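# Sort loose wooden strips into matching colour rows

## Task

Place every loose wooden strip into the existing row that matches its colour, then release the grip on everything.

## Robot and tools

ROBOT. Two arms, named left_arm and right_arm, each with six revolute joints and a parallel gripper. The names do not match the sides of the camera pictures. left_arm sits on the +y side of the shared scene frame, whose origin lies on the table surface midway between the arms; +x runs out across the table and +z points upward. Positions are in metres, orientations are quaternions in w,x,y,z order. The gripper's fingers extend along its own +z axis and close along its own y axis. The reported hand point lies between the finger pads, roughly 1 cm short of the tips, and the printed value can be somewhat wrong, especially when the arm is stretched far out.

execute_actions. Argument actions is a list holding at most one item, or nothing. An empty list ([]) commands nothing and just reports the current state. A motion item is {"rows": [...], "steps": n} with n from 1 to 15 (default 15); each control step lasts 1/30 s. Each row drives one step; if there are fewer rows than steps, the final row keeps being used. A wait item is {"steps": n} with n up to 300, and it returns once n steps have elapsed since the previous result, counting the time you spent replying. Optional pictures (true/false) controls whether camera images come back; by default they do.

ROW LAYOUT. Every row is one flat list of exactly 14 numbers covering both arms, even if only one moves: left_arm waist, shoulder, elbow, wrist pitch, wrist yaw, wrist roll, opening, then the same seven for right_arm. The six joint values are absolute target angles in radians, the same quantities printed under Joint positions, not offsets. Stated ranges: waist -2.880 to 2.880, shoulder 0.000 to 3.142, elbow 0.000 to 3.019, wrist pitch -1.693 to 1.571, wrist yaw -1.571 to 1.571, wrist roll -2.094 to 2.094. True limits may differ by up to 0.019 rad either way. A call is rejected, and nothing at all is sent, if a target exceeds a stated end by over 0.019 rad while also being farther out than the joint's last reported angle. A target beyond the real end is clipped to it, and the result may report "joint sent to its limit" (possibly about an older action still running); silence does not prove there is more room. Opening is an absolute value from -1 (shut) to +1 (wide open, 0.094 m between pads).

MOTION LIMITS. Each step, the target sent to a joint is kept within a fixed distance of its measured angle: 0.264 rad waist, 0.32 shoulder, 0.276 elbow, 0.33 wrist pitch, 0.186 wrist yaw, 0.522 wrist roll. If the targets would move the hand over 70 mm from where it is measured, all joints are pulled back proportionally. So distant targets need several calls. Between calls the arms keep heading for the last row you sent, until everything has nearly stopped or a step is HELD; after that only a new action moves them further, though fingers already in motion finish opening or closing. The simulation keeps running while you think and type.

RESULT LINES. The state line shows each hand's position and quaternion. Joint positions and Joint velocities list, per arm, the six joints (rad, rad/s) followed by the pad gap (m, m/s). grip_measured is the measured finger opening on the same -1..1 scale you command; each gripper's reading may be off by about 1 mm of opening, constant through a scene. "joint command not followed" means a clearance check altered or blocked some joint targets; the rest of the row still ran. HELD marks steps where all or part of your row was withheld. MOTOR HOT appears from 85 °C; at 100 °C an OVER-TEMPERATURE FAULT makes that arm and its gripper go limp and fall until cooled.

GRASPING. Away from the extremes, fingers move to where grip_measured equals the number you send. To keep hold of a strip, command an opening below the current grip_measured, about 0.03 lower for a firm hold, less for a gentle one. Pad force tops out near 50 to 62 N (lower on some grippers), and very thin parts under about 2 mm get less; first contact can spike harder. Brief external tugs on held items or nudges to loose items may occur, so grip with some margin.

CAMERAS. cam_head_left and cam_head_right, each 504x504 pixels, with the given pinhole-plus-radial intrinsics. zoom_image takes camera (one of those names) and region [x0, y0, x1, y1] in image pixels, top-left origin, at most 504 by 504, and returns a magnified view of that camera's latest picture.

finished_scene. Argument scene is the integer number of the scene you are in. Replying with no tool call at all ends everything.

AVOID. Nothing may leave the table, whether dropped or knocked. Do not let the arms collide or press on one another. Avoid dropping or letting strips slip, slamming, hard impacts and heavy pushing; move smoothly with modest effort, and do not hold loads longer than needed, since motors heat. Open both grippers before finishing.

Each tool is called after "Request:" by a JSON object that holds its "method" and its "body", one argument or row to a line.

## Session

Request:
{"method": "execute_actions", "body": {
  "actions": []
}}

Scene clock: 0.00 s of 5700.00 s.
left_arm: end_effector_position=(+0.2044, +0.6524, +0.3944) grip_measured=+1.000 end_effector_quat_wxyz=(-0.006, +0.386, +0.902, +0.192) | right_arm: end_effector_position=(+0.3109, -0.0480, +0.1205) grip_measured=+1.000 end_effector_quat_wxyz=(+0.544, +0.046, +0.760, +0.353)
Joint positions: left_arm=[ 1.16   1.237  1.534 -1.487 -0.074  1.822  0.094] | right_arm=[1.025 1.475 0.303 0.984 0.55  0.736 0.094]
Joint velocities: left_arm=[ 0.005 -0.015 -0.022 -0.002  0.022 -0.066  0.   ] | right_arm=[ 0.005 -0.024 -0.012 -0.022 -0.022  0.037  0.   ]
Motor temperatures (°C, as the motors report them): left_arm=[23 22 24 23 25 22] | right_arm=[23 23 26 24 26 23]

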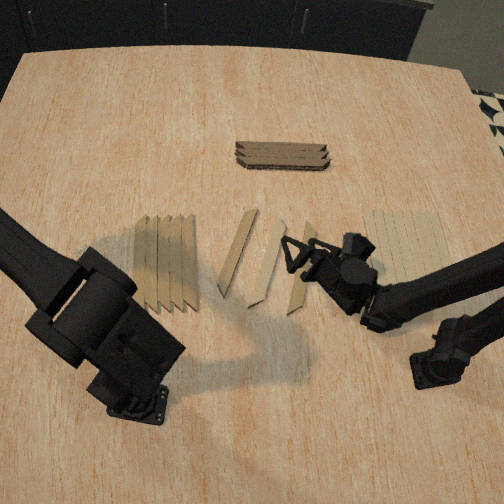

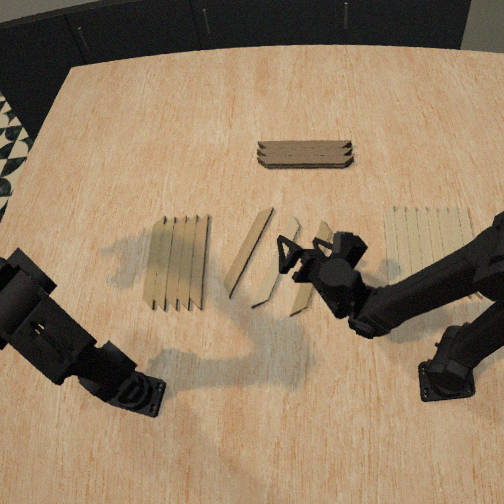

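Request:
{"method": "execute_actions", "body": {
  "actions": [
    {"rows":[[0.6,1.5,1.2,-1.27,0,0,1,0.6,1.0,0.9,0,0,0,1]]}
  ],
  "pictures": false
}}

Request:
{"method": "execute_actions", "body": {
  "actions": [
    {"steps":30}
  ],
  "pictures": false
}}

Request:
{"method": "execute_actions", "body": {
  "actions": [
    {"rows":[[0.6,1.5,1.2,-1.27,0,0,1,-0.9,1.0,1.0,-1.57,0,0,1]]}
  ],
  "pictures": false
}}

Request:
{"method": "execute_actions", "body": {
  "actions": [
    {"steps":75}
  ]
}}

Request:
{"method": "zoom_image", "body": {
  "camera": "cam_head_left",
  "region": [110,120,480,430]
}}

Request:
{"method": "zoom_image", "body": {
  "camera": "cam_head_right",
  "region": [110,120,480,430]
}}

Scene clock: 10.20 s of 5700.00 s.
left_arm: end_effector_position=(+0.3439, +0.5269, +0.1792) grip_measured=+1.000 end_effector_quat_wxyz=(+0.003, +0.332, +0.943, +0.011) | right_arm: end_effector_position=(+0.4077, -0.0584, +0.3022) grip_measured=+1.000 end_effector_quat_wxyz=(+0.597, -0.154, +0.729, +0.298)
Joint positions: left_arm=[ 0.738  1.462  1.226 -1.313 -0.009  1.254  0.094] | right_arm=[0.664 1.076 0.623 0.343 0.043 0.259 0.094]
Joint velocities: left_arm=[-1.411  0.513 -0.403  0.33  -0.007 -2.278  0.   ] | right_arm=[-0.415 -0.523  0.979 -1.717 -0.374 -0.813  0.   ]
Motor temperatures (°C, as the motors report them): left_arm=[23 22 26 23 25 22] | right_arm=[23 23 27 24 26 23]
Steps of this call (steps 1 to 90: nothing new was sent; then 6.70 s passed at rest; steps 91 to 105: all 15 steps of this action). Readings (joint positions):
91: left_arm=[1.155 1.239 1.525 -1.477 -0.068 1.801] | right_arm=[1.017 1.466 0.309 0.959 0.516 0.708]
92: left_arm=[1.144 1.239 1.509 -1.461 -0.061 1.776] | right_arm=[0.996 1.447 0.320 0.913 0.476 0.672]
94: left_arm=[1.106 1.253 1.465 -1.434 -0.047 1.724] | right_arm=[0.940 1.392 0.354 0.829 0.402 0.604]
98: left_arm=[1.006 1.315 1.364 -1.389 -0.027 1.604] | right_arm=[0.821 1.261 0.437 0.678 0.262 0.473]
105: the state above

Scene clock: 11.20 s of 5700.00 s.
left_arm: end_effector_position=(+0.3688, +0.4725, +0.1447) grip_measured=+1.000 end_effector_quat_wxyz=(-0.018, -0.211, +0.977, -0.005) | right_arm: end_effector_position=(+0.4240, -0.0710, +0.4107) grip_measured=+1.000 end_effector_quat_wxyz=(+0.629, -0.236, +0.707, +0.218)
Joint positions: left_arm=[ 0.601  1.512  1.187 -1.283  0.002  0.016  0.094] | right_arm=[0.609 0.99  0.869 0.008 0.002 0.012 0.094]
Joint velocities: left_arm=[-0.005  0.005  0.007 -0.002  0.037  0.037  0.   ] | right_arm=[-0.005 -0.024  0.022  0.017 -0.022 -0.037  0.   ]
Motor temperatures (°C, as the motors report them): left_arm=[23 22 27 23 25 22] | right_arm=[23 23 27 24 26 23]
Steps of this call (steps 1 to 30: the robot went on to your last target). Readings (joint positions):
1: left_arm=[0.689 1.479 1.213 -1.302 -0.006 1.159] | right_arm=[0.652 1.060 0.659 0.283 0.031 0.233]
2: left_arm=[0.644 1.494 1.203 -1.293 -0.002 1.061] | right_arm=[0.642 1.047 0.696 0.222 0.022 0.206]
4: left_arm=[0.578 1.512 1.191 -1.285 0.003 0.865] | right_arm=[0.625 1.029 0.770 0.115 0.009 0.150]
8: left_arm=[0.566 1.513 1.187 -1.283 0.004 0.474] | right_arm=[0.610 1.003 0.862 0.028 0.004 0.068]
30: the state above

Scene clock: 11.70 s of 5700.00 s.
left_arm: end_effector_position=(+0.3688, +0.4725, +0.1447) grip_measured=+1.000 end_effector_quat_wxyz=(-0.018, -0.212, +0.977, -0.005) | right_arm: end_effector_position=(+0.3856, -0.4404, +0.2332) grip_measured=+1.000 end_effector_quat_wxyz=(+0.219, +0.097, +0.971, -0.019)
Joint positions: left_arm=[ 0.601  1.512  1.187 -1.283  0.002  0.012  0.094] | right_arm=[-0.237  0.997  0.918 -1.048 -0.     0.011  0.094]
Joint velocities: left_arm=[-0.015 -0.015 -0.002 -0.007  0.051 -0.007  0.   ] | right_arm=[-2.125  0.024  0.027 -2.347 -0.022 -0.081  0.   ]
Motor temperatures (°C, as the motors report them): left_arm=[23 22 27 23 25 22] | right_arm=[23 23 27 24 26 23]
Steps of this call (steps 1 to 15: all 15 steps of this action). Readings (joint positions):
1: left_arm=[0.601 1.512 1.187 -1.283 0.002 0.015] | right_arm=[0.597 0.990 0.876 -0.033 -0.006 0.011]
2: left_arm=[0.601 1.512 1.187 -1.283 0.002 0.015] | right_arm=[0.567 0.990 0.889 -0.103 -0.009 0.011]
4: left_arm=[0.601 1.512 1.187 -1.283 0.002 0.014] | right_arm=[0.471 0.990 0.905 -0.239 -0.008 0.011]
8: left_arm=[0.601 1.512 1.187 -1.283 0.002 0.013] | right_arm=[0.234 0.990 0.916 -0.518 -0.004 0.011]
15: the state above

Scene clock: 14.20 s of 5700.00 s.
left_arm: end_effector_position=(+0.3688, +0.4725, +0.1447) grip_measured=+1.000 end_effector_quat_wxyz=(-0.018, -0.212, +0.977, -0.005) | right_arm: end_effector_position=(+0.1914, -0.5594, +0.2201) grip_measured=+1.000 end_effector_quat_wxyz=(-0.020, +0.422, +0.906, +0.008)
Joint positions: left_arm=[ 0.601  1.512  1.187 -1.283  0.002  0.012  0.094] | right_arm=[-0.911  1.001  0.947 -1.561  0.002  0.011  0.094]
Joint velocities: left_arm=[-0.005 -0.005 -0.027  0.007 -0.007 -0.037  0.   ] | right_arm=[-0.024 -0.034 -0.007  0.012 -0.022 -0.051  0.   ]
Motor temperatures (°C, as the motors report them): left_arm=[23 23 27 23 25 22] | right_arm=[23 23 28 24 26 23]
Steps of this call (steps 1 to 30: the robot went on to your last target; steps 31 to 75: nothing new was sent). Readings (joint positions):
1: left_arm=[0.601 1.512 1.187 -1.283 0.002 0.012] | right_arm=[-0.310 0.998 0.919 -1.129 0.000 0.011]
2: left_arm=[0.601 1.512 1.187 -1.283 0.002 0.012] | right_arm=[-0.385 0.999 0.920 -1.212 0.001 0.011]
4: left_arm=[0.601 1.512 1.187 -1.283 0.002 0.012] | right_arm=[-0.541 1.001 0.923 -1.376 0.001 0.011]
8: left_arm=[0.601 1.512 1.187 -1.283 0.002 0.012] | right_arm=[-0.863 1.001 0.932 -1.535 0.004 0.011]
75: the state above
All arms were judged still, so your last target was given up. Only a new action makes them travel on or press farther. Fingers that are still opening or closing keep moving.

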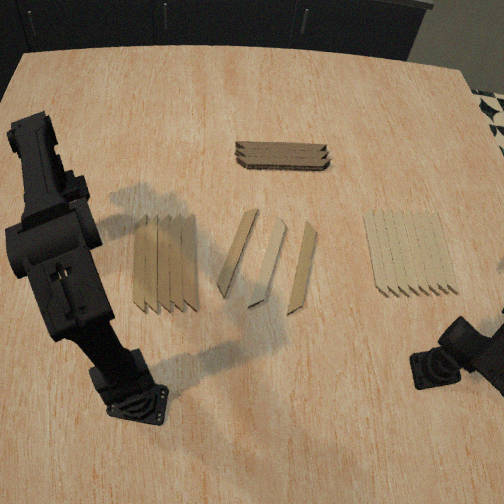

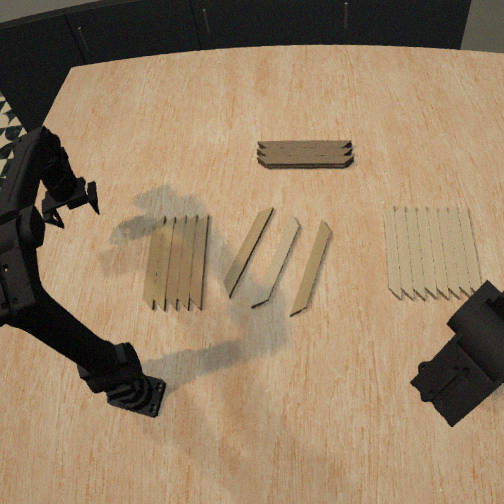

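Region (110, 120, 480, 430) of cam_head_left's 504x504 image, scaled by 1.362, with more detail than that image has; it fills the top 422 rows of this view, and the rest is white.

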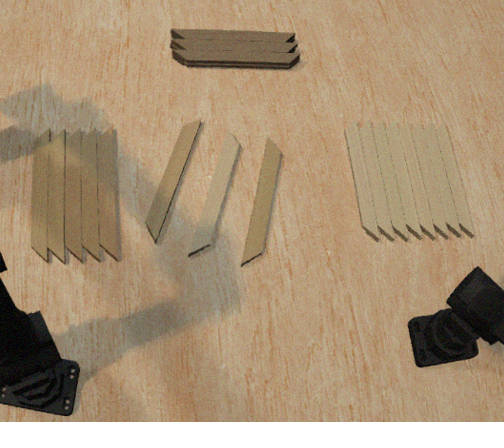

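Region (110, 120, 480, 430) of cam_head_right's 504x504 image, scaled by 1.362, with more detail than that image has; it fills the top 422 rows of this view, and the rest is white.

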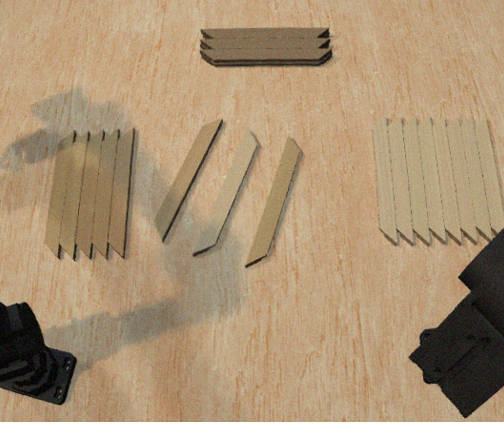

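Request:
{"method": "execute_actions", "body": {
  "actions": [
    {"rows":[[-0.43,1.4,0.95,-1.12,-0.0,-0.3,0.2,0.0,1.6,1.2,-1.17,0,0,0.2]]}
  ],
  "pictures": false
}}

Request:
{"method": "execute_actions", "body": {
  "actions": [
    {"steps":40}
  ]
}}

Scene clock: 31.00 s of 5700.00 s.
left_arm: end_effector_position=(+0.3263, +0.1524, +0.0940) grip_measured=+0.203 end_effector_quat_wxyz=(-0.018, +0.074, +0.997, +0.007) | right_arm: end_effector_position=(+0.4210, -0.5134, +0.1082) grip_measured=+0.203 end_effector_quat_wxyz=(-0.028, +0.176, +0.984, +0.002)
Joint positions: left_arm=[-0.237  1.432  0.955 -1.133 -0.002 -0.248  0.056] | right_arm=[-0.393  1.543  1.118 -1.202  0.005  0.011  0.057]
Joint velocities: left_arm=[-2.037 -0.015 -0.002  0.032 -0.022 -0.11  -0.   ] | right_arm=[ 1.392  0.874  0.012  0.222 -0.022  0.051 -0.   ]
Motor temperatures (°C, as the motors report them): left_arm=[23 23 28 23 25 22] | right_arm=[23 23 31 24 26 23]
Steps of this call (steps 1 to 90: nothing new was sent; then 13.30 s passed at rest; steps 91 to 105: all 15 steps of this action). Readings (joint positions):
91: left_arm=[0.591 1.507 1.170 -1.262 -0.003 -0.014] | right_arm=[-0.903 1.008 0.950 -1.545 0.004 0.011]
92: left_arm=[0.571 1.490 1.136 -1.229 -0.005 -0.044] | right_arm=[-0.881 1.024 0.961 -1.510 0.005 0.011]
94: left_arm=[0.492 1.459 1.059 -1.193 -0.005 -0.097] | right_arm=[-0.821 1.086 0.995 -1.433 0.005 0.011]
98: left_arm=[0.251 1.433 0.968 -1.159 -0.005 -0.180] | right_arm=[-0.680 1.253 1.067 -1.308 0.005 0.011]
105: the state above

Scene clock: 32.33 s of 5700.00 s.
left_arm: end_effector_position=(+0.2926, +0.0897, +0.0997) grip_measured=+0.203 end_effector_quat_wxyz=(-0.009, +0.150, +0.989, +0.003) | right_arm: end_effector_position=(+0.4660, -0.3494, +0.0924) grip_measured=+0.203 end_effector_quat_wxyz=(-0.031, -0.023, +0.999, -0.000)
Joint positions: left_arm=[-0.43   1.411  0.951 -1.129  0.001 -0.288  0.056] | right_arm=[ 0.005  1.615  1.159 -1.176 -0.001  0.008  0.057]
Joint velocities: left_arm=[-0.005 -0.005  0.007  0.007 -0.022 -0.007 -0.001] | right_arm=[-0.005 -0.015 -0.002 -0.012  0.037 -0.051 -0.   ]
Motor temperatures (°C, as the motors report them): left_arm=[23 23 28 23 25 22] | right_arm=[23 24 31 24 26 23]
Steps of this call (steps 1 to 40: the robot went on to your last target). Readings (joint positions):
1: left_arm=[-0.307 1.431 0.955 -1.131 -0.002 -0.255] | right_arm=[-0.344 1.569 1.118 -1.196 0.005 0.011]
2: left_arm=[-0.372 1.429 0.955 -1.130 0.000 -0.261] | right_arm=[-0.294 1.590 1.118 -1.191 0.005 0.011]
4: left_arm=[-0.460 1.425 0.955 -1.129 0.006 -0.268] | right_arm=[-0.190 1.616 1.118 -1.185 0.004 0.011]
8: left_arm=[-0.466 1.413 0.951 -1.129 0.005 -0.278] | right_arm=[-0.006 1.623 1.134 -1.181 -0.002 0.010]
40: the state above

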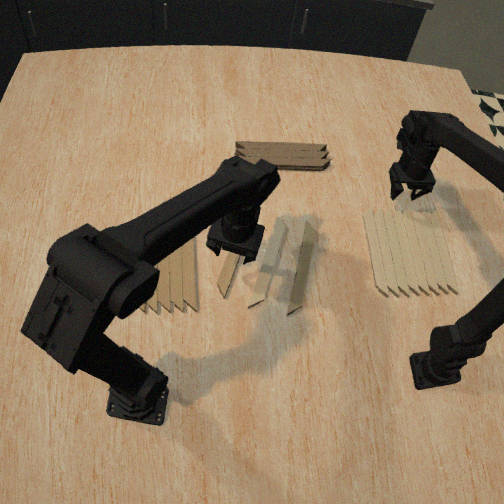

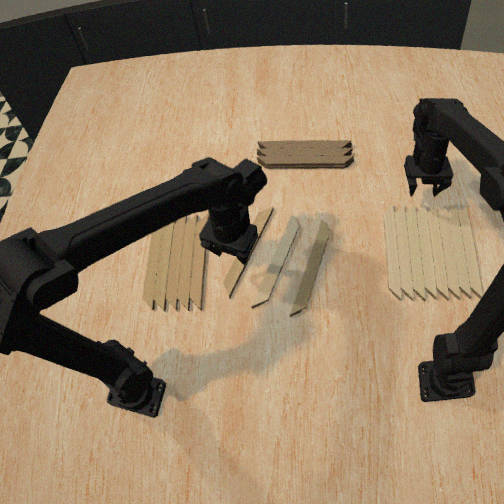

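Request:
{"method": "execute_actions", "body": {
  "actions": [
    {"rows":[[-0.43,1.54,0.91,-0.92,-0.0,-0.3,0.2,0.0,1.3,1.0,-1.2,0,0,0.2]]}
  ],
  "pictures": false
}}

Request:
{"method": "execute_actions", "body": {
  "actions": [
    {"steps":20}
  ]
}}

Request:
{"method": "zoom_image", "body": {
  "camera": "cam_head_left",
  "region": [120,180,340,330]
}}

Request:
{"method": "zoom_image", "body": {
  "camera": "cam_head_right",
  "region": [120,180,340,330]
}}

Scene clock: 43.07 s of 5700.00 s.
left_arm: end_effector_position=(+0.3052, +0.0813, +0.0324) grip_measured=+0.203 end_effector_quat_wxyz=(-0.008, +0.150, +0.989, +0.003) | right_arm: end_effector_position=(+0.3949, -0.3533, +0.1610) grip_measured=+0.203 end_effector_quat_wxyz=(+0.043, -0.023, +0.999, +0.002)
Joint positions: left_arm=[-0.43   1.551  0.897 -0.933  0.001 -0.288  0.056] | right_arm=[ 0.005  1.272  0.989 -1.202 -0.001  0.008  0.057]
Joint velocities: left_arm=[-0.005 -0.005  0.002  0.007  0.022  0.037 -0.001] | right_arm=[-0.005  0.288 -0.007 -0.022 -0.051 -0.022  0.   ]
Motor temperatures (°C, as the motors report them): left_arm=[23 23 27 23 25 22] | right_arm=[23 24 31 24 26 23]
Steps of this call (steps 1 to 15: the robot went on to your last target; steps 16 to 90: nothing new was sent; then 7.23 s passed at rest; steps 91 to 105: all 15 steps of this action). Readings (joint positions):
91: left_arm=[-0.430 1.417 0.944 -1.093 0.001 -0.288] | right_arm=[0.005 1.601 1.146 -1.173 -0.001 0.008]
92: left_arm=[-0.430 1.430 0.937 -1.033 0.001 -0.288] | right_arm=[0.005 1.570 1.113 -1.170 -0.001 0.008]
94: left_arm=[-0.430 1.481 0.929 -0.964 0.001 -0.288] | right_arm=[0.005 1.470 1.034 -1.180 -0.001 0.008]
98: left_arm=[-0.430 1.548 0.906 -0.936 0.001 -0.288] | right_arm=[0.005 1.284 0.988 -1.202 -0.001 0.008]
105: the state above

Scene clock: 43.73 s of 5700.00 s.
left_arm: end_effector_position=(+0.3052, +0.0813, +0.0324) grip_measured=+0.203 end_effector_quat_wxyz=(-0.008, +0.150, +0.989, +0.003) | right_arm: end_effector_position=(+0.3956, -0.3532, +0.1519) grip_measured=+0.203 end_effector_quat_wxyz=(+0.030, -0.023, +0.999, +0.002)
Joint positions: left_arm=[-0.43   1.551  0.897 -0.933  0.001 -0.288  0.056] | right_arm=[ 0.005  1.298  0.989 -1.202 -0.001  0.008  0.057]
Joint velocities: left_arm=[ 0.005 -0.024 -0.007 -0.027 -0.066 -0.007 -0.   ] | right_arm=[-0.005 -0.005  0.012 -0.007  0.022 -0.051  0.001]
Motor temperatures (°C, as the motors report them): left_arm=[23 23 27 23 25 22] | right_arm=[23 24 31 24 26 23]
Steps of this call (steps 1 to 20: the robot went on to your last target). Readings (joint positions):
1: left_arm=[-0.430 1.551 0.897 -0.933 0.001 -0.288] | right_arm=[0.005 1.281 0.989 -1.202 -0.001 0.008]
2: left_arm=[-0.430 1.551 0.897 -0.933 0.001 -0.288] | right_arm=[0.005 1.289 0.989 -1.202 -0.001 0.008]
4: left_arm=[-0.430 1.551 0.897 -0.933 0.001 -0.288] | right_arm=[0.005 1.297 0.989 -1.202 -0.001 0.008]
8: left_arm=[-0.430 1.551 0.897 -0.933 0.001 -0.288] | right_arm=[0.005 1.298 0.989 -1.202 -0.001 0.008]
20: the state above

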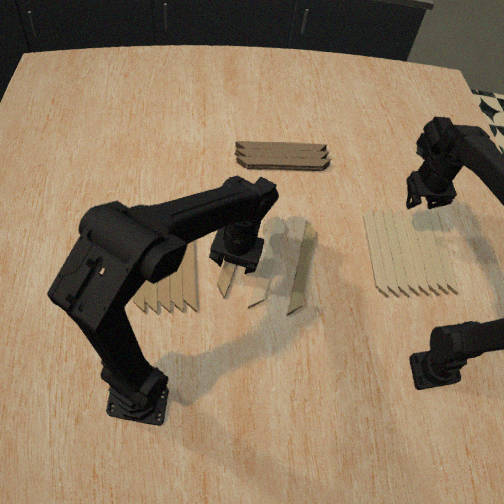

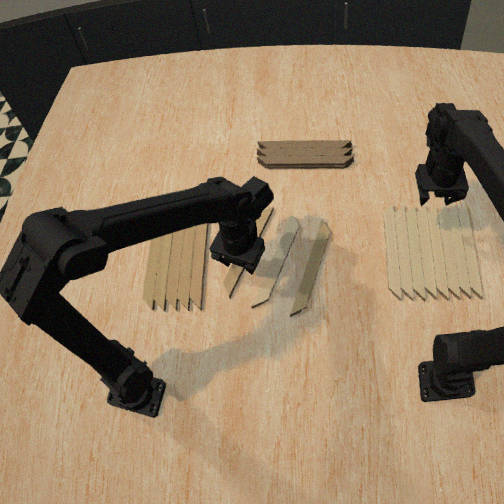

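Region (120, 180, 340, 330) of cam_head_left's 504x504 image, scaled by 2.291, with more detail than that image has; it fills the top 344 rows of this view, and the rest is white.

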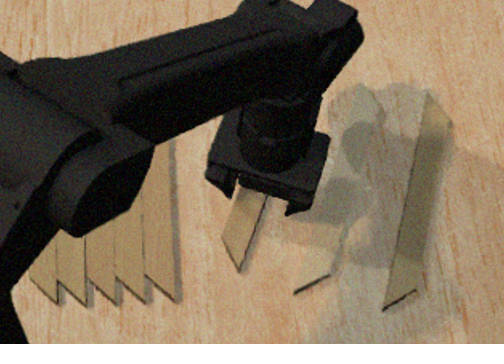

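Region (120, 180, 340, 330) of cam_head_right's 504x504 image, scaled by 2.291, with more detail than that image has; it fills the top 344 rows of this view, and the rest is white.

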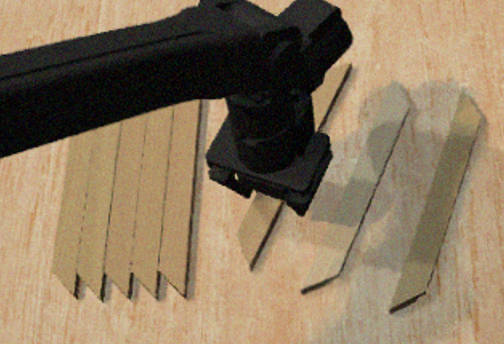

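Request:
{"method": "execute_actions", "body": {
  "actions": [
    {"rows":[[-0.43,1.58,0.892,-0.865,0,-0.3,0.2,0.0,1.3,1.0,-1.2,0,0,0.2]]}
  ],
  "pictures": false
}}

Request:
{"method": "execute_actions", "body": {
  "actions": [
    {"rows":[[-0.43,1.58,0.892,-0.865,0,-0.3,-0.5,0.0,1.3,1.0,-1.2,0,0,0.2]]}
  ]
}}

Scene clock: 46.63 s of 5700.00 s.
left_arm: end_effector_position=(+0.3137, +0.0756, +0.0272) grip_measured=+0.203 end_effector_quat_wxyz=(+0.010, +0.150, +0.989, -0.005) | right_arm: end_effector_position=(+0.3956, -0.3532, +0.1519) grip_measured=+0.203 end_effector_quat_wxyz=(+0.030, -0.023, +0.999, +0.002)
Joint positions: left_arm=[-0.43   1.562  0.894 -0.88   0.001 -0.288  0.056] | right_arm=[ 0.005  1.298  0.989 -1.202 -0.001  0.008  0.057]
Joint velocities: left_arm=[-0.015 -0.015 -0.007 -0.002  0.007 -0.066 -0.001] | right_arm=[ 0.005 -0.005  0.012  0.007 -0.022 -0.037  0.   ]
Motor temperatures (°C, as the motors report them): left_arm=[23 23 27 23 25 22] | right_arm=[23 24 31 24 26 23]
Steps of this call (steps 1 to 15: the robot went on to your last target; steps 16 to 72: nothing new was sent; steps 73 to 87: all 15 steps of this action). Readings (joint positions):
73: left_arm=[-0.430 1.551 0.896 -0.923 0.001 -0.288] | right_arm=[0.005 1.298 0.989 -1.202 -0.001 0.008]
74: left_arm=[-0.430 1.552 0.894 -0.907 0.001 -0.288] | right_arm=[0.005 1.298 0.989 -1.202 -0.001 0.008]
76: left_arm=[-0.430 1.557 0.894 -0.888 0.001 -0.288] | right_arm=[0.005 1.298 0.989 -1.202 -0.001 0.008]
80: left_arm=[-0.430 1.562 0.894 -0.880 0.001 -0.288] | right_arm=[0.005 1.298 0.989 -1.202 -0.001 0.008]
87: the state above

Scene clock: 47.13 s of 5700.00 s.
left_arm: end_effector_position=(+0.3138, +0.0756, +0.0272) grip_measured=-0.463 end_effector_quat_wxyz=(+0.010, +0.150, +0.989, -0.005) | right_arm: end_effector_position=(+0.3956, -0.3532, +0.1519) grip_measured=+0.203 end_effector_quat_wxyz=(+0.030, -0.023, +0.999, +0.002)
Joint positions: left_arm=[-0.43   1.562  0.894 -0.879  0.001 -0.288  0.025] | right_arm=[ 0.005  1.298  0.989 -1.202 -0.001  0.008  0.057]
Joint velocities: left_arm=[-0.005  0.005 -0.017 -0.002  0.051 -0.051 -0.   ] | right_arm=[-0.005 -0.024 -0.007  0.002 -0.081 -0.037  0.001]
Motor temperatures (°C, as the motors report them): left_arm=[23 23 27 23 25 22] | right_arm=[23 24 31 24 26 23]
Steps of this call (steps 1 to 15: all 15 steps of this action). Readings (joint positions):
1: left_arm=[-0.430 1.562 0.894 -0.880 0.000 -0.288] | right_arm=[0.005 1.298 0.989 -1.202 -0.001 0.008]
2: left_arm=[-0.430 1.562 0.894 -0.880 0.000 -0.288] | right_arm=[0.005 1.298 0.989 -1.202 -0.001 0.008]
4: left_arm=[-0.430 1.562 0.894 -0.879 0.001 -0.288] | right_arm=[0.005 1.298 0.989 -1.202 -0.001 0.008]
8: left_arm=[-0.430 1.562 0.894 -0.879 0.001 -0.288] | right_arm=[0.005 1.298 0.989 -1.202 -0.001 0.008]
15: the state above

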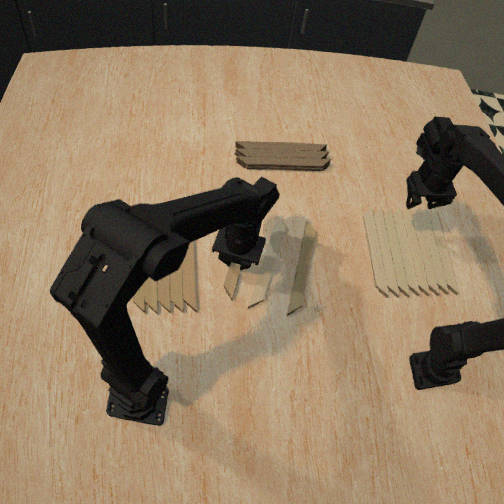

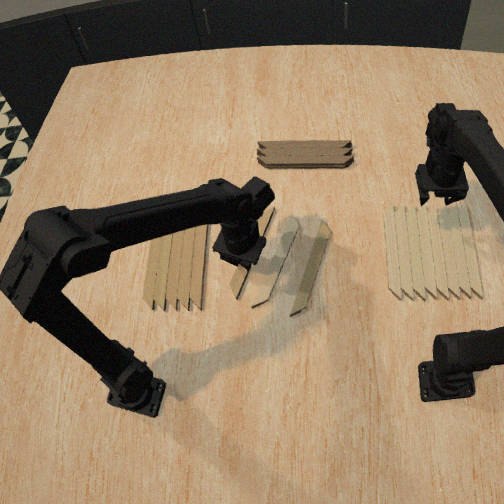

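Request:
{"method": "execute_actions", "body": {
  "actions": [
    {"rows":[[-0.43,1.52,0.9,-0.92,0,-0.3,-0.5,0.0,1.3,1.0,-1.2,0,0,0.2],[-0.43,1.52,0.9,-0.92,0,-0.3,-0.5,0.0,1.3,1.0,-1.2,0,0,0.2],[-0.43,1.52,0.9,-0.92,0,-0.3,-0.5,0.0,1.3,1.0,-1.2,0,0,0.2],[-0.4,1.47,0.86,-0.93,0,-0.36,-0.5,0.0,1.3,1.0,-1.2,0,0,0.2],[-0.36,1.44,0.83,-0.93,0,-0.42,-0.5,0.0,1.3,1.0,-1.2,0,0,0.2],[-0.32,1.41,0.8,-0.93,0,-0.49,-0.5,0.0,1.3,1.0,-1.2,0,0,0.2]]}
  ],
  "pictures": false
}}

Request:
{"method": "execute_actions", "body": {
  "actions": [
    {"steps":15}
  ]
}}

Request:
{"method": "zoom_image", "body": {
  "camera": "cam_head_right",
  "region": [120,180,340,330]
}}

Scene clock: 52.80 s of 5700.00 s.
left_arm: end_effector_position=(+0.2976, +0.1367, +0.0501) grip_measured=-0.463 end_effector_quat_wxyz=(+0.017, +0.005, +1.000, -0.007) | right_arm: end_effector_position=(+0.3956, -0.3532, +0.1519) grip_measured=+0.203 end_effector_quat_wxyz=(+0.030, -0.023, +0.999, +0.002)
Joint positions: left_arm=[-0.31   1.402  0.79  -0.922 -0.002 -0.461  0.025] | right_arm=[ 0.005  1.298  0.989 -1.202 -0.001  0.008  0.057]
Joint velocities: left_arm=[-0.034  0.005 -0.012  0.007 -0.022 -0.183 -0.001] | right_arm=[-0.005  0.015 -0.017  0.012 -0.037  0.095 -0.001]
Motor temperatures (°C, as the motors report them): left_arm=[23 23 27 23 25 22] | right_arm=[23 24 30 24 26 23]
Steps of this call (steps 1 to 15: the robot went on to your last target; steps 16 to 90: nothing new was sent; then 2.17 s passed at rest; steps 91 to 105: all 15 steps of this action). Readings (joint positions):
91: left_arm=[-0.430 1.561 0.894 -0.884 0.001 -0.288] | right_arm=[0.005 1.298 0.989 -1.202 -0.001 0.008]
92: left_arm=[-0.430 1.557 0.894 -0.892 0.001 -0.288] | right_arm=[0.005 1.298 0.989 -1.202 -0.001 0.008]
94: left_arm=[-0.428 1.543 0.889 -0.902 0.001 -0.297] | right_arm=[0.005 1.298 0.989 -1.202 -0.001 0.008]
98: left_arm=[-0.361 1.444 0.812 -0.913 0.003 -0.392] | right_arm=[0.005 1.298 0.989 -1.202 -0.001 0.008]
105: the state above

Scene clock: 53.30 s of 5700.00 s.
left_arm: end_effector_position=(+0.2973, +0.1362, +0.0501) grip_measured=-0.463 end_effector_quat_wxyz=(+0.016, -0.003, +1.000, -0.008) | right_arm: end_effector_position=(+0.3956, -0.3532, +0.1519) grip_measured=+0.203 end_effector_quat_wxyz=(+0.030, -0.023, +0.999, +0.002)
Joint positions: left_arm=[-0.312  1.402  0.79  -0.922 -0.002 -0.477  0.025] | right_arm=[ 0.005  1.298  0.989 -1.202 -0.001  0.008  0.057]
Joint velocities: left_arm=[-0.005  0.015  0.017 -0.002  0.022 -0.081 -0.   ] | right_arm=[-0.005 -0.005  0.017  0.012 -0.022  0.051 -0.001]
Motor temperatures (°C, as the motors report them): left_arm=[23 23 27 23 25 22] | right_arm=[23 24 30 24 26 23]
Steps of this call (steps 1 to 15: the robot went on to your last target). Readings (joint positions):
1: left_arm=[-0.311 1.402 0.790 -0.922 -0.002 -0.464] | right_arm=[0.005 1.298 0.989 -1.202 -0.001 0.008]
2: left_arm=[-0.311 1.402 0.790 -0.922 -0.002 -0.467] | right_arm=[0.005 1.298 0.989 -1.202 -0.001 0.008]
4: left_arm=[-0.312 1.402 0.790 -0.922 -0.002 -0.471] | right_arm=[0.005 1.298 0.989 -1.202 -0.001 0.008]
8: left_arm=[-0.312 1.402 0.790 -0.922 -0.002 -0.475] | right_arm=[0.005 1.298 0.989 -1.202 -0.001 0.008]
15: the state above

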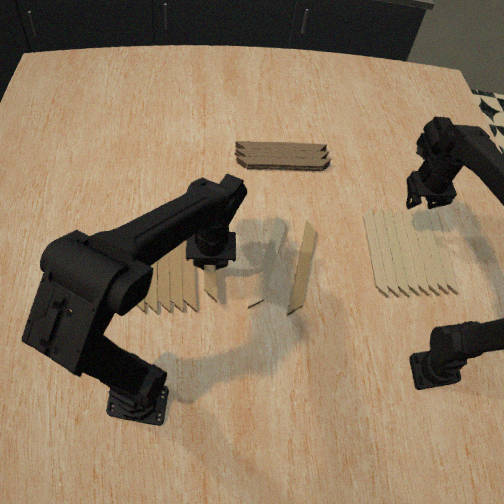

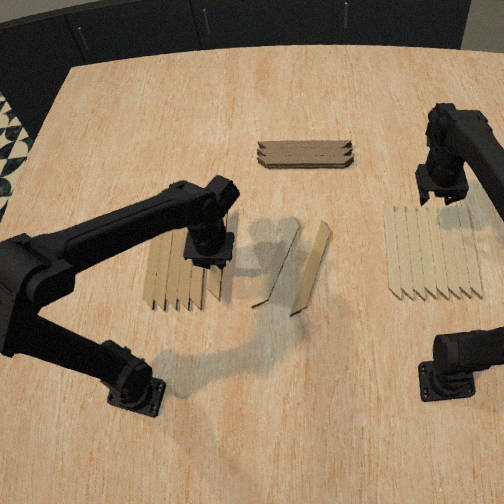

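Region (120, 180, 340, 330) of cam_head_right's 504x504 image, scaled by 2.291, with more detail than that image has; it fills the top 344 rows of this view, and the rest is white.

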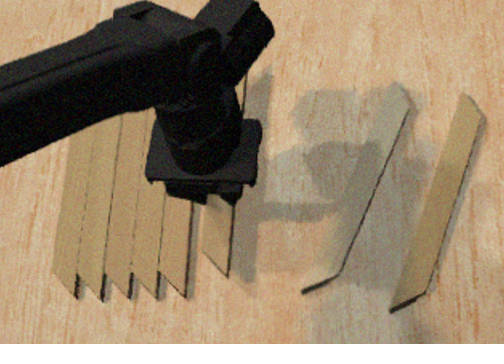

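Request:
{"method": "execute_actions", "body": {
  "actions": [
    {"rows":[[-0.335,1.41,0.73,-0.87,0,-0.5,-0.5,0.0,1.3,1.0,-1.2,0,0,0.2]]}
  ]
}}

Request:
{"method": "zoom_image", "body": {
  "camera": "cam_head_left",
  "region": [120,180,340,330]
}}

Scene clock: 56.30 s of 5700.00 s.
left_arm: end_effector_position=(+0.2725, +0.1427, +0.0281) grip_measured=-0.463 end_effector_quat_wxyz=(+0.001, +0.001, +1.000, -0.000) | right_arm: end_effector_position=(+0.3956, -0.3532, +0.1519) grip_measured=+0.203 end_effector_quat_wxyz=(+0.030, -0.023, +0.999, +0.002)
Joint positions: left_arm=[-0.328  1.402  0.718 -0.884 -0.001 -0.487  0.025] | right_arm=[ 0.005  1.298  0.989 -1.202 -0.001  0.008  0.057]
Joint velocities: left_arm=[ 0.005 -0.005 -0.007 -0.007  0.022  0.037  0.   ] | right_arm=[-0.005 -0.005 -0.002  0.017 -0.051  0.037  0.002]
Motor temperatures (°C, as the motors report them): left_arm=[23 23 27 23 25 22] | right_arm=[23 24 30 24 26 23]
Steps of this call (steps 1 to 15: the robot went on to your last target; steps 16 to 75: nothing new was sent; steps 76 to 90: all 15 steps of this action). Readings (joint positions):
76: left_arm=[-0.313 1.402 0.783 -0.913 -0.002 -0.479] | right_arm=[0.005 1.298 0.989 -1.202 -0.001 0.008]
77: left_arm=[-0.315 1.402 0.771 -0.897 -0.002 -0.481] | right_arm=[0.005 1.298 0.989 -1.202 -0.001 0.008]
79: left_arm=[-0.323 1.402 0.743 -0.887 -0.002 -0.483] | right_arm=[0.005 1.298 0.989 -1.202 -0.001 0.008]
83: left_arm=[-0.328 1.402 0.718 -0.887 -0.001 -0.486] | right_arm=[0.005 1.298 0.989 -1.202 -0.001 0.008]
90: the state above

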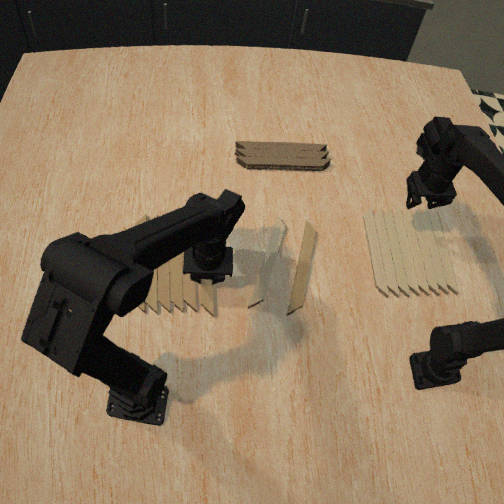

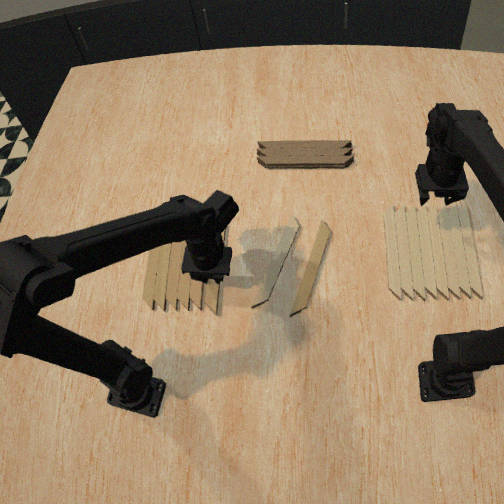

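Region (120, 180, 340, 330) of cam_head_left's 504x504 image, scaled by 2.291, with more detail than that image has; it fills the top 344 rows of this view, and the rest is white.

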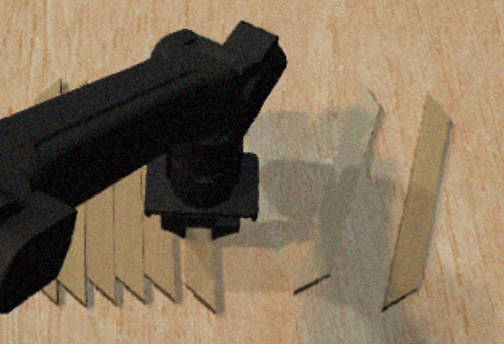

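Request:
{"method": "execute_actions", "body": {
  "actions": [
    {"rows":[[-0.305,1.43,0.785,-0.87,0,-0.47,-0.5,0.3,1.3,1.0,-1.2,0,-1.9,0.2]]}
  ],
  "pictures": false
}}

Request:
{"method": "execute_actions", "body": {
  "actions": [
    {"rows":[[-0.305,1.43,0.785,-0.87,0,-0.47,-0.33,0.3,1.3,1.0,-1.2,0,-1.9,0.2]],"steps":8}
  ],
  "pictures": false
}}

Request:
{"method": "execute_actions", "body": {
  "actions": [
    {"rows":[[-0.305,1.3,0.85,-1.1,0,-0.47,-0.33,0.3,1.3,1.0,-1.2,0,-1.9,0.2]],"steps":10}
  ],
  "pictures": false
}}

Request:
{"method": "execute_actions", "body": {
  "actions": [
    {"rows":[[0.9,1.2,0.85,-1.1,0,-0.47,-0.33,0.5,1.5,1.2,-1.2,0,-1.9,0.2]]}
  ],
  "pictures": false
}}

Request:
{"method": "execute_actions", "body": {
  "actions": [
    {"rows":[[0.9,1.2,0.85,-1.1,0,-0.47,-0.33,0.92,1.72,1.2,-1.0,0,-1.9,0.2]]}
  ],
  "pictures": false
}}

Request:
{"method": "execute_actions", "body": {
  "actions": [
    {"steps":20}
  ]
}}

Request:
{"method": "zoom_image", "body": {
  "camera": "cam_head_left",
  "region": [120,180,340,330]
}}

Scene clock: 71.40 s of 5700.00 s.
left_arm: end_effector_position=(+0.2893, +0.1402, +0.0341) grip_measured=-0.463 end_effector_quat_wxyz=(+0.011, -0.005, +1.000, -0.005) | right_arm: end_effector_position=(+0.3729, -0.2448, +0.1519) grip_measured=+0.203 end_effector_quat_wxyz=(-0.027, +0.760, -0.650, +0.014)
Joint positions: left_arm=[-0.312  1.417  0.753 -0.882 -0.001 -0.482  0.025] | right_arm=[ 0.311  1.298  0.989 -1.202 -0.002 -1.366  0.057]
Joint velocities: left_arm=[-0.015 -0.015 -0.002 -0.007 -0.037 -0.037 -0.001] | right_arm=[-0.083 -0.005  0.022 -0.007 -0.007 -2.835 -0.   ]
Motor temperatures (°C, as the motors report them): left_arm=[23 23 28 23 25 22] | right_arm=[23 24 30 24 26 23]
Steps of this call (steps 1 to 15: the robot went on to your last target; steps 16 to 90: nothing new was sent; then 11.60 s passed at rest; steps 91 to 105: all 15 steps of this action). Readings (joint positions):
91: left_arm=[-0.328 1.403 0.720 -0.884 -0.001 -0.487] | right_arm=[0.019 1.298 0.989 -1.202 0.006 -0.048]
92: left_arm=[-0.325 1.406 0.725 -0.884 -0.001 -0.486] | right_arm=[0.050 1.298 0.989 -1.202 0.009 -0.118]
94: left_arm=[-0.318 1.413 0.739 -0.884 -0.001 -0.485] | right_arm=[0.156 1.298 0.989 -1.202 0.008 -0.281]
98: left_arm=[-0.312 1.417 0.753 -0.882 -0.001 -0.483] | right_arm=[0.327 1.298 0.989 -1.202 -0.006 -0.677]
105: the state above

Scene clock: 71.67 s of 5700.00 s.
left_arm: end_effector_position=(+0.2893, +0.1402, +0.0341) grip_measured=-0.332 end_effector_quat_wxyz=(+0.011, -0.005, +1.000, -0.005) | right_arm: end_effector_position=(+0.3731, -0.2453, +0.1519) grip_measured=+0.203 end_effector_quat_wxyz=(-0.023, +0.881, -0.471, +0.019)
Joint positions: left_arm=[-0.312  1.417  0.753 -0.882 -0.001 -0.482  0.031] | right_arm=[ 0.309  1.298  0.989 -1.202 -0.002 -1.801  0.057]
Joint velocities: left_arm=[-0.015 -0.005 -0.012  0.002 -0.037  0.007 -0.   ] | right_arm=[-0.015 -0.005  0.012  0.002  0.066 -0.593  0.001]
Motor temperatures (°C, as the motors report them): left_arm=[23 23 28 23 25 22] | right_arm=[23 24 30 24 26 23]
Steps of this call (steps 1 to 8: all 8 steps of this action). Readings (joint positions):
1: left_arm=[-0.312 1.417 0.753 -0.882 -0.001 -0.482] | right_arm=[0.309 1.298 0.989 -1.202 -0.002 -1.465]
2: left_arm=[-0.312 1.417 0.753 -0.882 -0.001 -0.482] | right_arm=[0.309 1.298 0.989 -1.202 -0.002 -1.550]
4: left_arm=[-0.312 1.417 0.753 -0.882 -0.001 -0.482] | right_arm=[0.309 1.298 0.989 -1.202 -0.002 -1.673]
8: the state above

Scene clock: 72.00 s of 5700.00 s.
left_arm: end_effector_position=(+0.2831, +0.1434, +0.0996) grip_measured=-0.332 end_effector_quat_wxyz=(+0.015, -0.005, +1.000, -0.007) | right_arm: end_effector_position=(+0.3731, -0.2453, +0.1519) grip_measured=+0.203 end_effector_quat_wxyz=(-0.022, +0.899, -0.436, +0.020)
Joint positions: left_arm=[-0.312  1.283  0.829 -1.084 -0.001 -0.482  0.031] | right_arm=[ 0.309  1.298  0.989 -1.202 -0.002 -1.879  0.057]
Joint velocities: left_arm=[-0.005 -0.005  0.007 -0.012 -0.081 -0.051 -0.   ] | right_arm=[-0.015  0.015  0.017 -0.022 -0.051 -0.168 -0.001]
Motor temperatures (°C, as the motors report them): left_arm=[23 23 28 23 25 22] | right_arm=[23 24 30 24 26 23]
Steps of this call (steps 1 to 10: all 10 steps of this action). Readings (joint positions):
1: left_arm=[-0.312 1.411 0.762 -0.922 -0.001 -0.482] | right_arm=[0.309 1.298 0.989 -1.202 -0.002 -1.819]
2: left_arm=[-0.312 1.399 0.774 -0.987 -0.001 -0.482] | right_arm=[0.309 1.298 0.989 -1.202 -0.002 -1.833]
4: left_arm=[-0.312 1.352 0.791 -1.056 -0.001 -0.482] | right_arm=[0.309 1.298 0.989 -1.202 -0.002 -1.853]
8: left_arm=[-0.312 1.287 0.823 -1.083 -0.001 -0.482] | right_arm=[0.309 1.298 0.989 -1.202 -0.002 -1.874]
10: the state above

Scene clock: 72.50 s of 5700.00 s.
left_arm: end_effector_position=(+0.2697, +0.4702, +0.1210) grip_measured=-0.332 end_effector_quat_wxyz=(+0.051, -0.497, +0.866, +0.002) | right_arm: end_effector_position=(+0.4002, -0.1416, +0.1370) grip_measured=+0.203 end_effector_quat_wxyz=(-0.011, +0.940, -0.340, +0.008)
Joint positions: left_arm=[ 0.722  1.214  0.828 -1.084  0.001 -0.48   0.031] | right_arm=[ 0.512  1.515  1.169 -1.197 -0.002 -1.887  0.057]
Joint velocities: left_arm=[ 2.339 -0.015  0.002 -0.002  0.037  0.051  0.001] | right_arm=[-0.015 -0.015 -0.002 -0.002  0.022 -0.007  0.   ]
Motor temperatures (°C, as the motors report them): left_arm=[23 23 28 23 25 22] | right_arm=[23 24 30 24 26 23]
Steps of this call (steps 1 to 15: all 15 steps of this action). Readings (joint positions):
1: left_arm=[-0.296 1.281 0.829 -1.084 0.006 -0.480] | right_arm=[0.318 1.307 0.997 -1.205 0.002 -1.880]
2: left_arm=[-0.258 1.274 0.828 -1.084 0.009 -0.480] | right_arm=[0.336 1.327 1.018 -1.208 0.004 -1.882]
4: left_arm=[-0.135 1.253 0.828 -1.084 0.008 -0.480] | right_arm=[0.397 1.390 1.078 -1.208 0.004 -1.883]
8: left_arm=[0.166 1.218 0.828 -1.084 0.004 -0.480] | right_arm=[0.503 1.503 1.168 -1.198 -0.001 -1.885]
15: the state above

Scene clock: 73.00 s of 5700.00 s.
left_arm: end_effector_position=(+0.2328, +0.5178, +0.1210) grip_measured=-0.332 end_effector_quat_wxyz=(+0.049, -0.573, +0.818, +0.007) | right_arm: end_effector_position=(+0.2832, +0.0271, +0.0426) grip_measured=+0.203 end_effector_quat_wxyz=(+0.001, +0.993, -0.121, -0.003)
Joint positions: left_arm=[ 0.903  1.213  0.828 -1.086 -0.002 -0.48   0.031] | right_arm=[ 0.961  1.734  1.169 -1.01  -0.004 -1.888  0.057]
Joint velocities: left_arm=[-0.015 -0.005  0.022 -0.017 -0.081  0.007  0.   ] | right_arm=[ 0.073  0.015  0.002 -0.007  0.037 -0.022 -0.   ]
Motor temperatures (°C, as the motors report them): left_arm=[23 23 28 23 25 22] | right_arm=[23 24 30 24 26 23]
Steps of this call (steps 1 to 15: all 15 steps of this action). Readings (joint positions):
1: left_arm=[0.798 1.214 0.828 -1.084 0.000 -0.480] | right_arm=[0.519 1.520 1.169 -1.185 0.002 -1.887]
2: left_arm=[0.864 1.214 0.828 -1.084 -0.003 -0.480] | right_arm=[0.534 1.529 1.169 -1.159 0.004 -1.887]
4: left_arm=[0.935 1.214 0.828 -1.085 -0.006 -0.480] | right_arm=[0.589 1.561 1.169 -1.112 0.004 -1.887]
8: left_arm=[0.922 1.213 0.828 -1.086 -0.003 -0.480] | right_arm=[0.745 1.644 1.169 -1.053 0.004 -1.887]
15: the state above

Scene clock: 73.67 s of 5700.00 s.
left_arm: end_effector_position=(+0.2328, +0.5178, +0.1210) grip_measured=-0.332 end_effector_quat_wxyz=(+0.049, -0.573, +0.818, +0.007) | right_arm: end_effector_position=(+0.2979, +0.0179, +0.0432) grip_measured=+0.203 end_effector_quat_wxyz=(+0.001, +0.990, -0.139, -0.001)
Joint positions: left_arm=[ 0.903  1.213  0.828 -1.086 -0.002 -0.48   0.031] | right_arm=[ 0.925  1.733  1.169 -1.009 -0.001 -1.888  0.057]
Joint velocities: left_arm=[ 0.005 -0.015 -0.002 -0.002 -0.066  0.007  0.   ] | right_arm=[ 0.005  0.005  0.007 -0.002  0.007  0.066  0.001]
Motor temperatures (°C, as the motors report them): left_arm=[23 23 28 23 25 22] | right_arm=[23 24 30 24 26 23]
Steps of this call (steps 1 to 20: the robot went on to your last target). Readings (joint positions):
1: left_arm=[0.903 1.213 0.828 -1.086 -0.002 -0.480] | right_arm=[0.961 1.734 1.169 -1.010 -0.004 -1.888]
2: left_arm=[0.903 1.213 0.828 -1.086 -0.002 -0.480] | right_arm=[0.956 1.734 1.169 -1.009 -0.004 -1.888]
4: left_arm=[0.903 1.213 0.828 -1.086 -0.002 -0.480] | right_arm=[0.944 1.733 1.169 -1.009 -0.003 -1.888]
8: left_arm=[0.903 1.213 0.828 -1.086 -0.002 -0.480] | right_arm=[0.926 1.733 1.169 -1.009 -0.001 -1.888]
20: the state above

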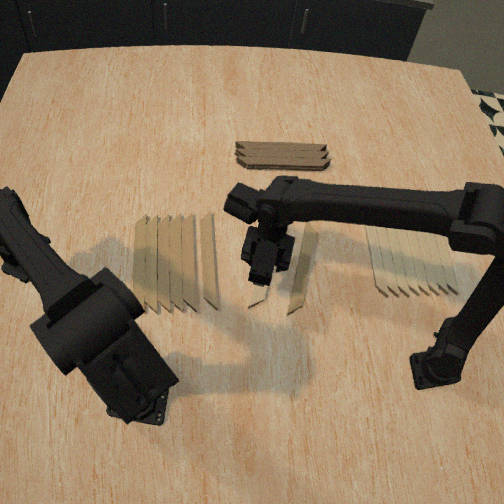

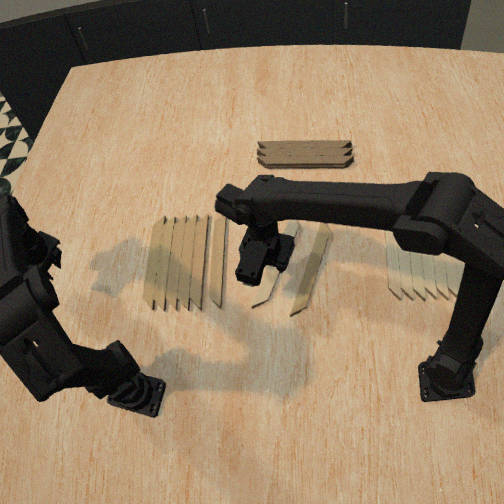

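Region (120, 180, 340, 330) of cam_head_left's 504x504 image, scaled by 2.291, with more detail than that image has; it fills the top 344 rows of this view, and the rest is white.

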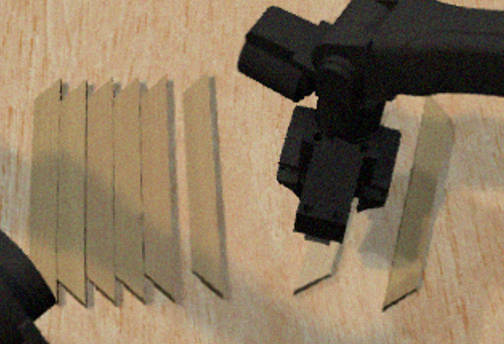

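Will push A later.

Request:
{"method": "execute_actions", "body": {
  "actions": [
    {"rows":[[0.9,1.2,0.85,-1.1,0,-0.47,-1,0.92,1.75,1.13,-0.93,0,-1.9,0.3]]}
  ],
  "pictures": false
}}

Request:
{"method": "execute_actions", "body": {
  "actions": [
    {"rows":[[0.9,1.2,0.85,-1.1,0,-0.47,-1,0.92,1.75,1.13,-0.93,0,-1.9,-0.5]]}
  ]
}}

Scene clock: 77.53 s of 5700.00 s.
left_arm: end_effector_position=(+0.2328, +0.5178, +0.1210) grip_measured=-0.983 end_effector_quat_wxyz=(+0.049, -0.573, +0.818, +0.007) | right_arm: end_effector_position=(+0.2968, +0.0163, +0.0284) grip_measured=+0.297 end_effector_quat_wxyz=(-0.010, +0.990, -0.139, +0.004)
Joint positions: left_arm=[ 0.903  1.213  0.828 -1.086 -0.002 -0.48   0.001] | right_arm=[ 0.925  1.738  1.129 -0.94  -0.001 -1.889  0.061]
Joint velocities: left_arm=[ 0.005  0.005  0.012  0.007  0.037  0.037 -0.   ] | right_arm=[ 0.005 -0.005  0.002 -0.007 -0.037  0.022  0.   ]
Motor temperatures (°C, as the motors report them): left_arm=[23 23 28 23 25 22] | right_arm=[23 24 30 24 26 23]
Steps of this call (steps 1 to 15: the robot went on to your last target; steps 16 to 90: nothing new was sent; then 0.37 s passed at rest; steps 91 to 105: all 15 steps of this action). Readings (joint positions):
91: left_arm=[0.903 1.213 0.828 -1.086 -0.002 -0.480] | right_arm=[0.925 1.733 1.164 -0.994 -0.001 -1.888]
92: left_arm=[0.903 1.213 0.828 -1.086 -0.002 -0.480] | right_arm=[0.925 1.733 1.157 -0.972 -0.001 -1.888]
94: left_arm=[0.903 1.213 0.828 -1.086 -0.002 -0.480] | right_arm=[0.925 1.735 1.142 -0.949 -0.001 -1.888]
98: left_arm=[0.903 1.213 0.828 -1.086 -0.002 -0.480] | right_arm=[0.925 1.738 1.129 -0.943 -0.001 -1.889]
105: the state above

Scene clock: 78.03 s of 5700.00 s.
left_arm: end_effector_position=(+0.2328, +0.5178, +0.1210) grip_measured=-0.983 end_effector_quat_wxyz=(+0.049, -0.573, +0.818, +0.007) | right_arm: end_effector_position=(+0.2970, +0.0162, +0.0284) grip_measured=-0.497 end_effector_quat_wxyz=(-0.010, +0.990, -0.139, +0.005)
Joint positions: left_arm=[ 0.903  1.213  0.828 -1.086 -0.002 -0.48   0.001] | right_arm=[ 0.925  1.738  1.129 -0.94  -0.    -1.889  0.024]
Joint velocities: left_arm=[ 0.005  0.005  0.027  0.002 -0.051 -0.081 -0.001] | right_arm=[ 0.005 -0.015  0.002 -0.017  0.007  0.007 -0.   ]
Motor temperatures (°C, as the motors report them): left_arm=[23 23 28 23 25 22] | right_arm=[23 24 30 24 26 23]
Steps of this call (steps 1 to 15: all 15 steps of this action). Readings (joint positions):
1: left_arm=[0.903 1.213 0.828 -1.086 -0.002 -0.480] | right_arm=[0.925 1.738 1.129 -0.940 -0.001 -1.889]
2: left_arm=[0.903 1.213 0.828 -1.086 -0.002 -0.480] | right_arm=[0.925 1.738 1.129 -0.940 -0.001 -1.889]
4: left_arm=[0.903 1.213 0.828 -1.086 -0.002 -0.480] | right_arm=[0.925 1.738 1.129 -0.940 -0.001 -1.889]
8: left_arm=[0.903 1.213 0.828 -1.086 -0.002 -0.480] | right_arm=[0.925 1.738 1.129 -0.940 -0.000 -1.889]
15: the state above

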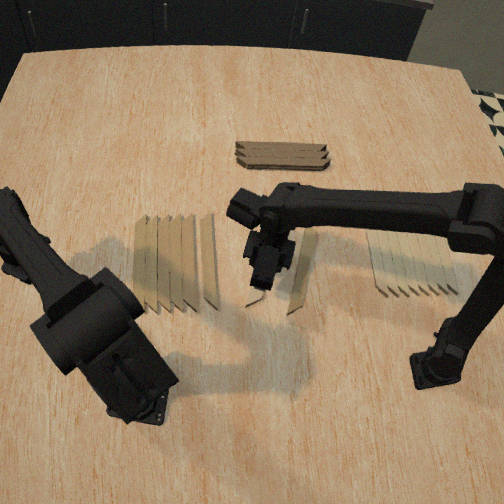

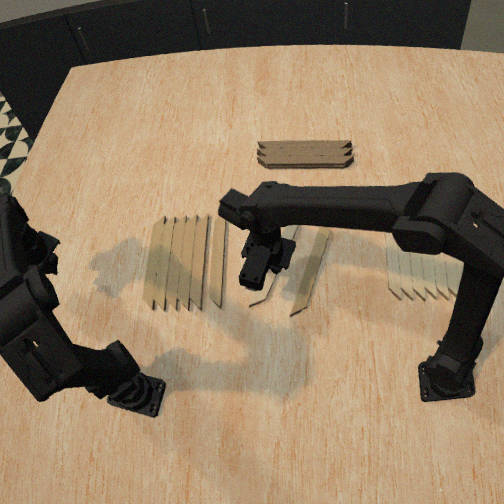

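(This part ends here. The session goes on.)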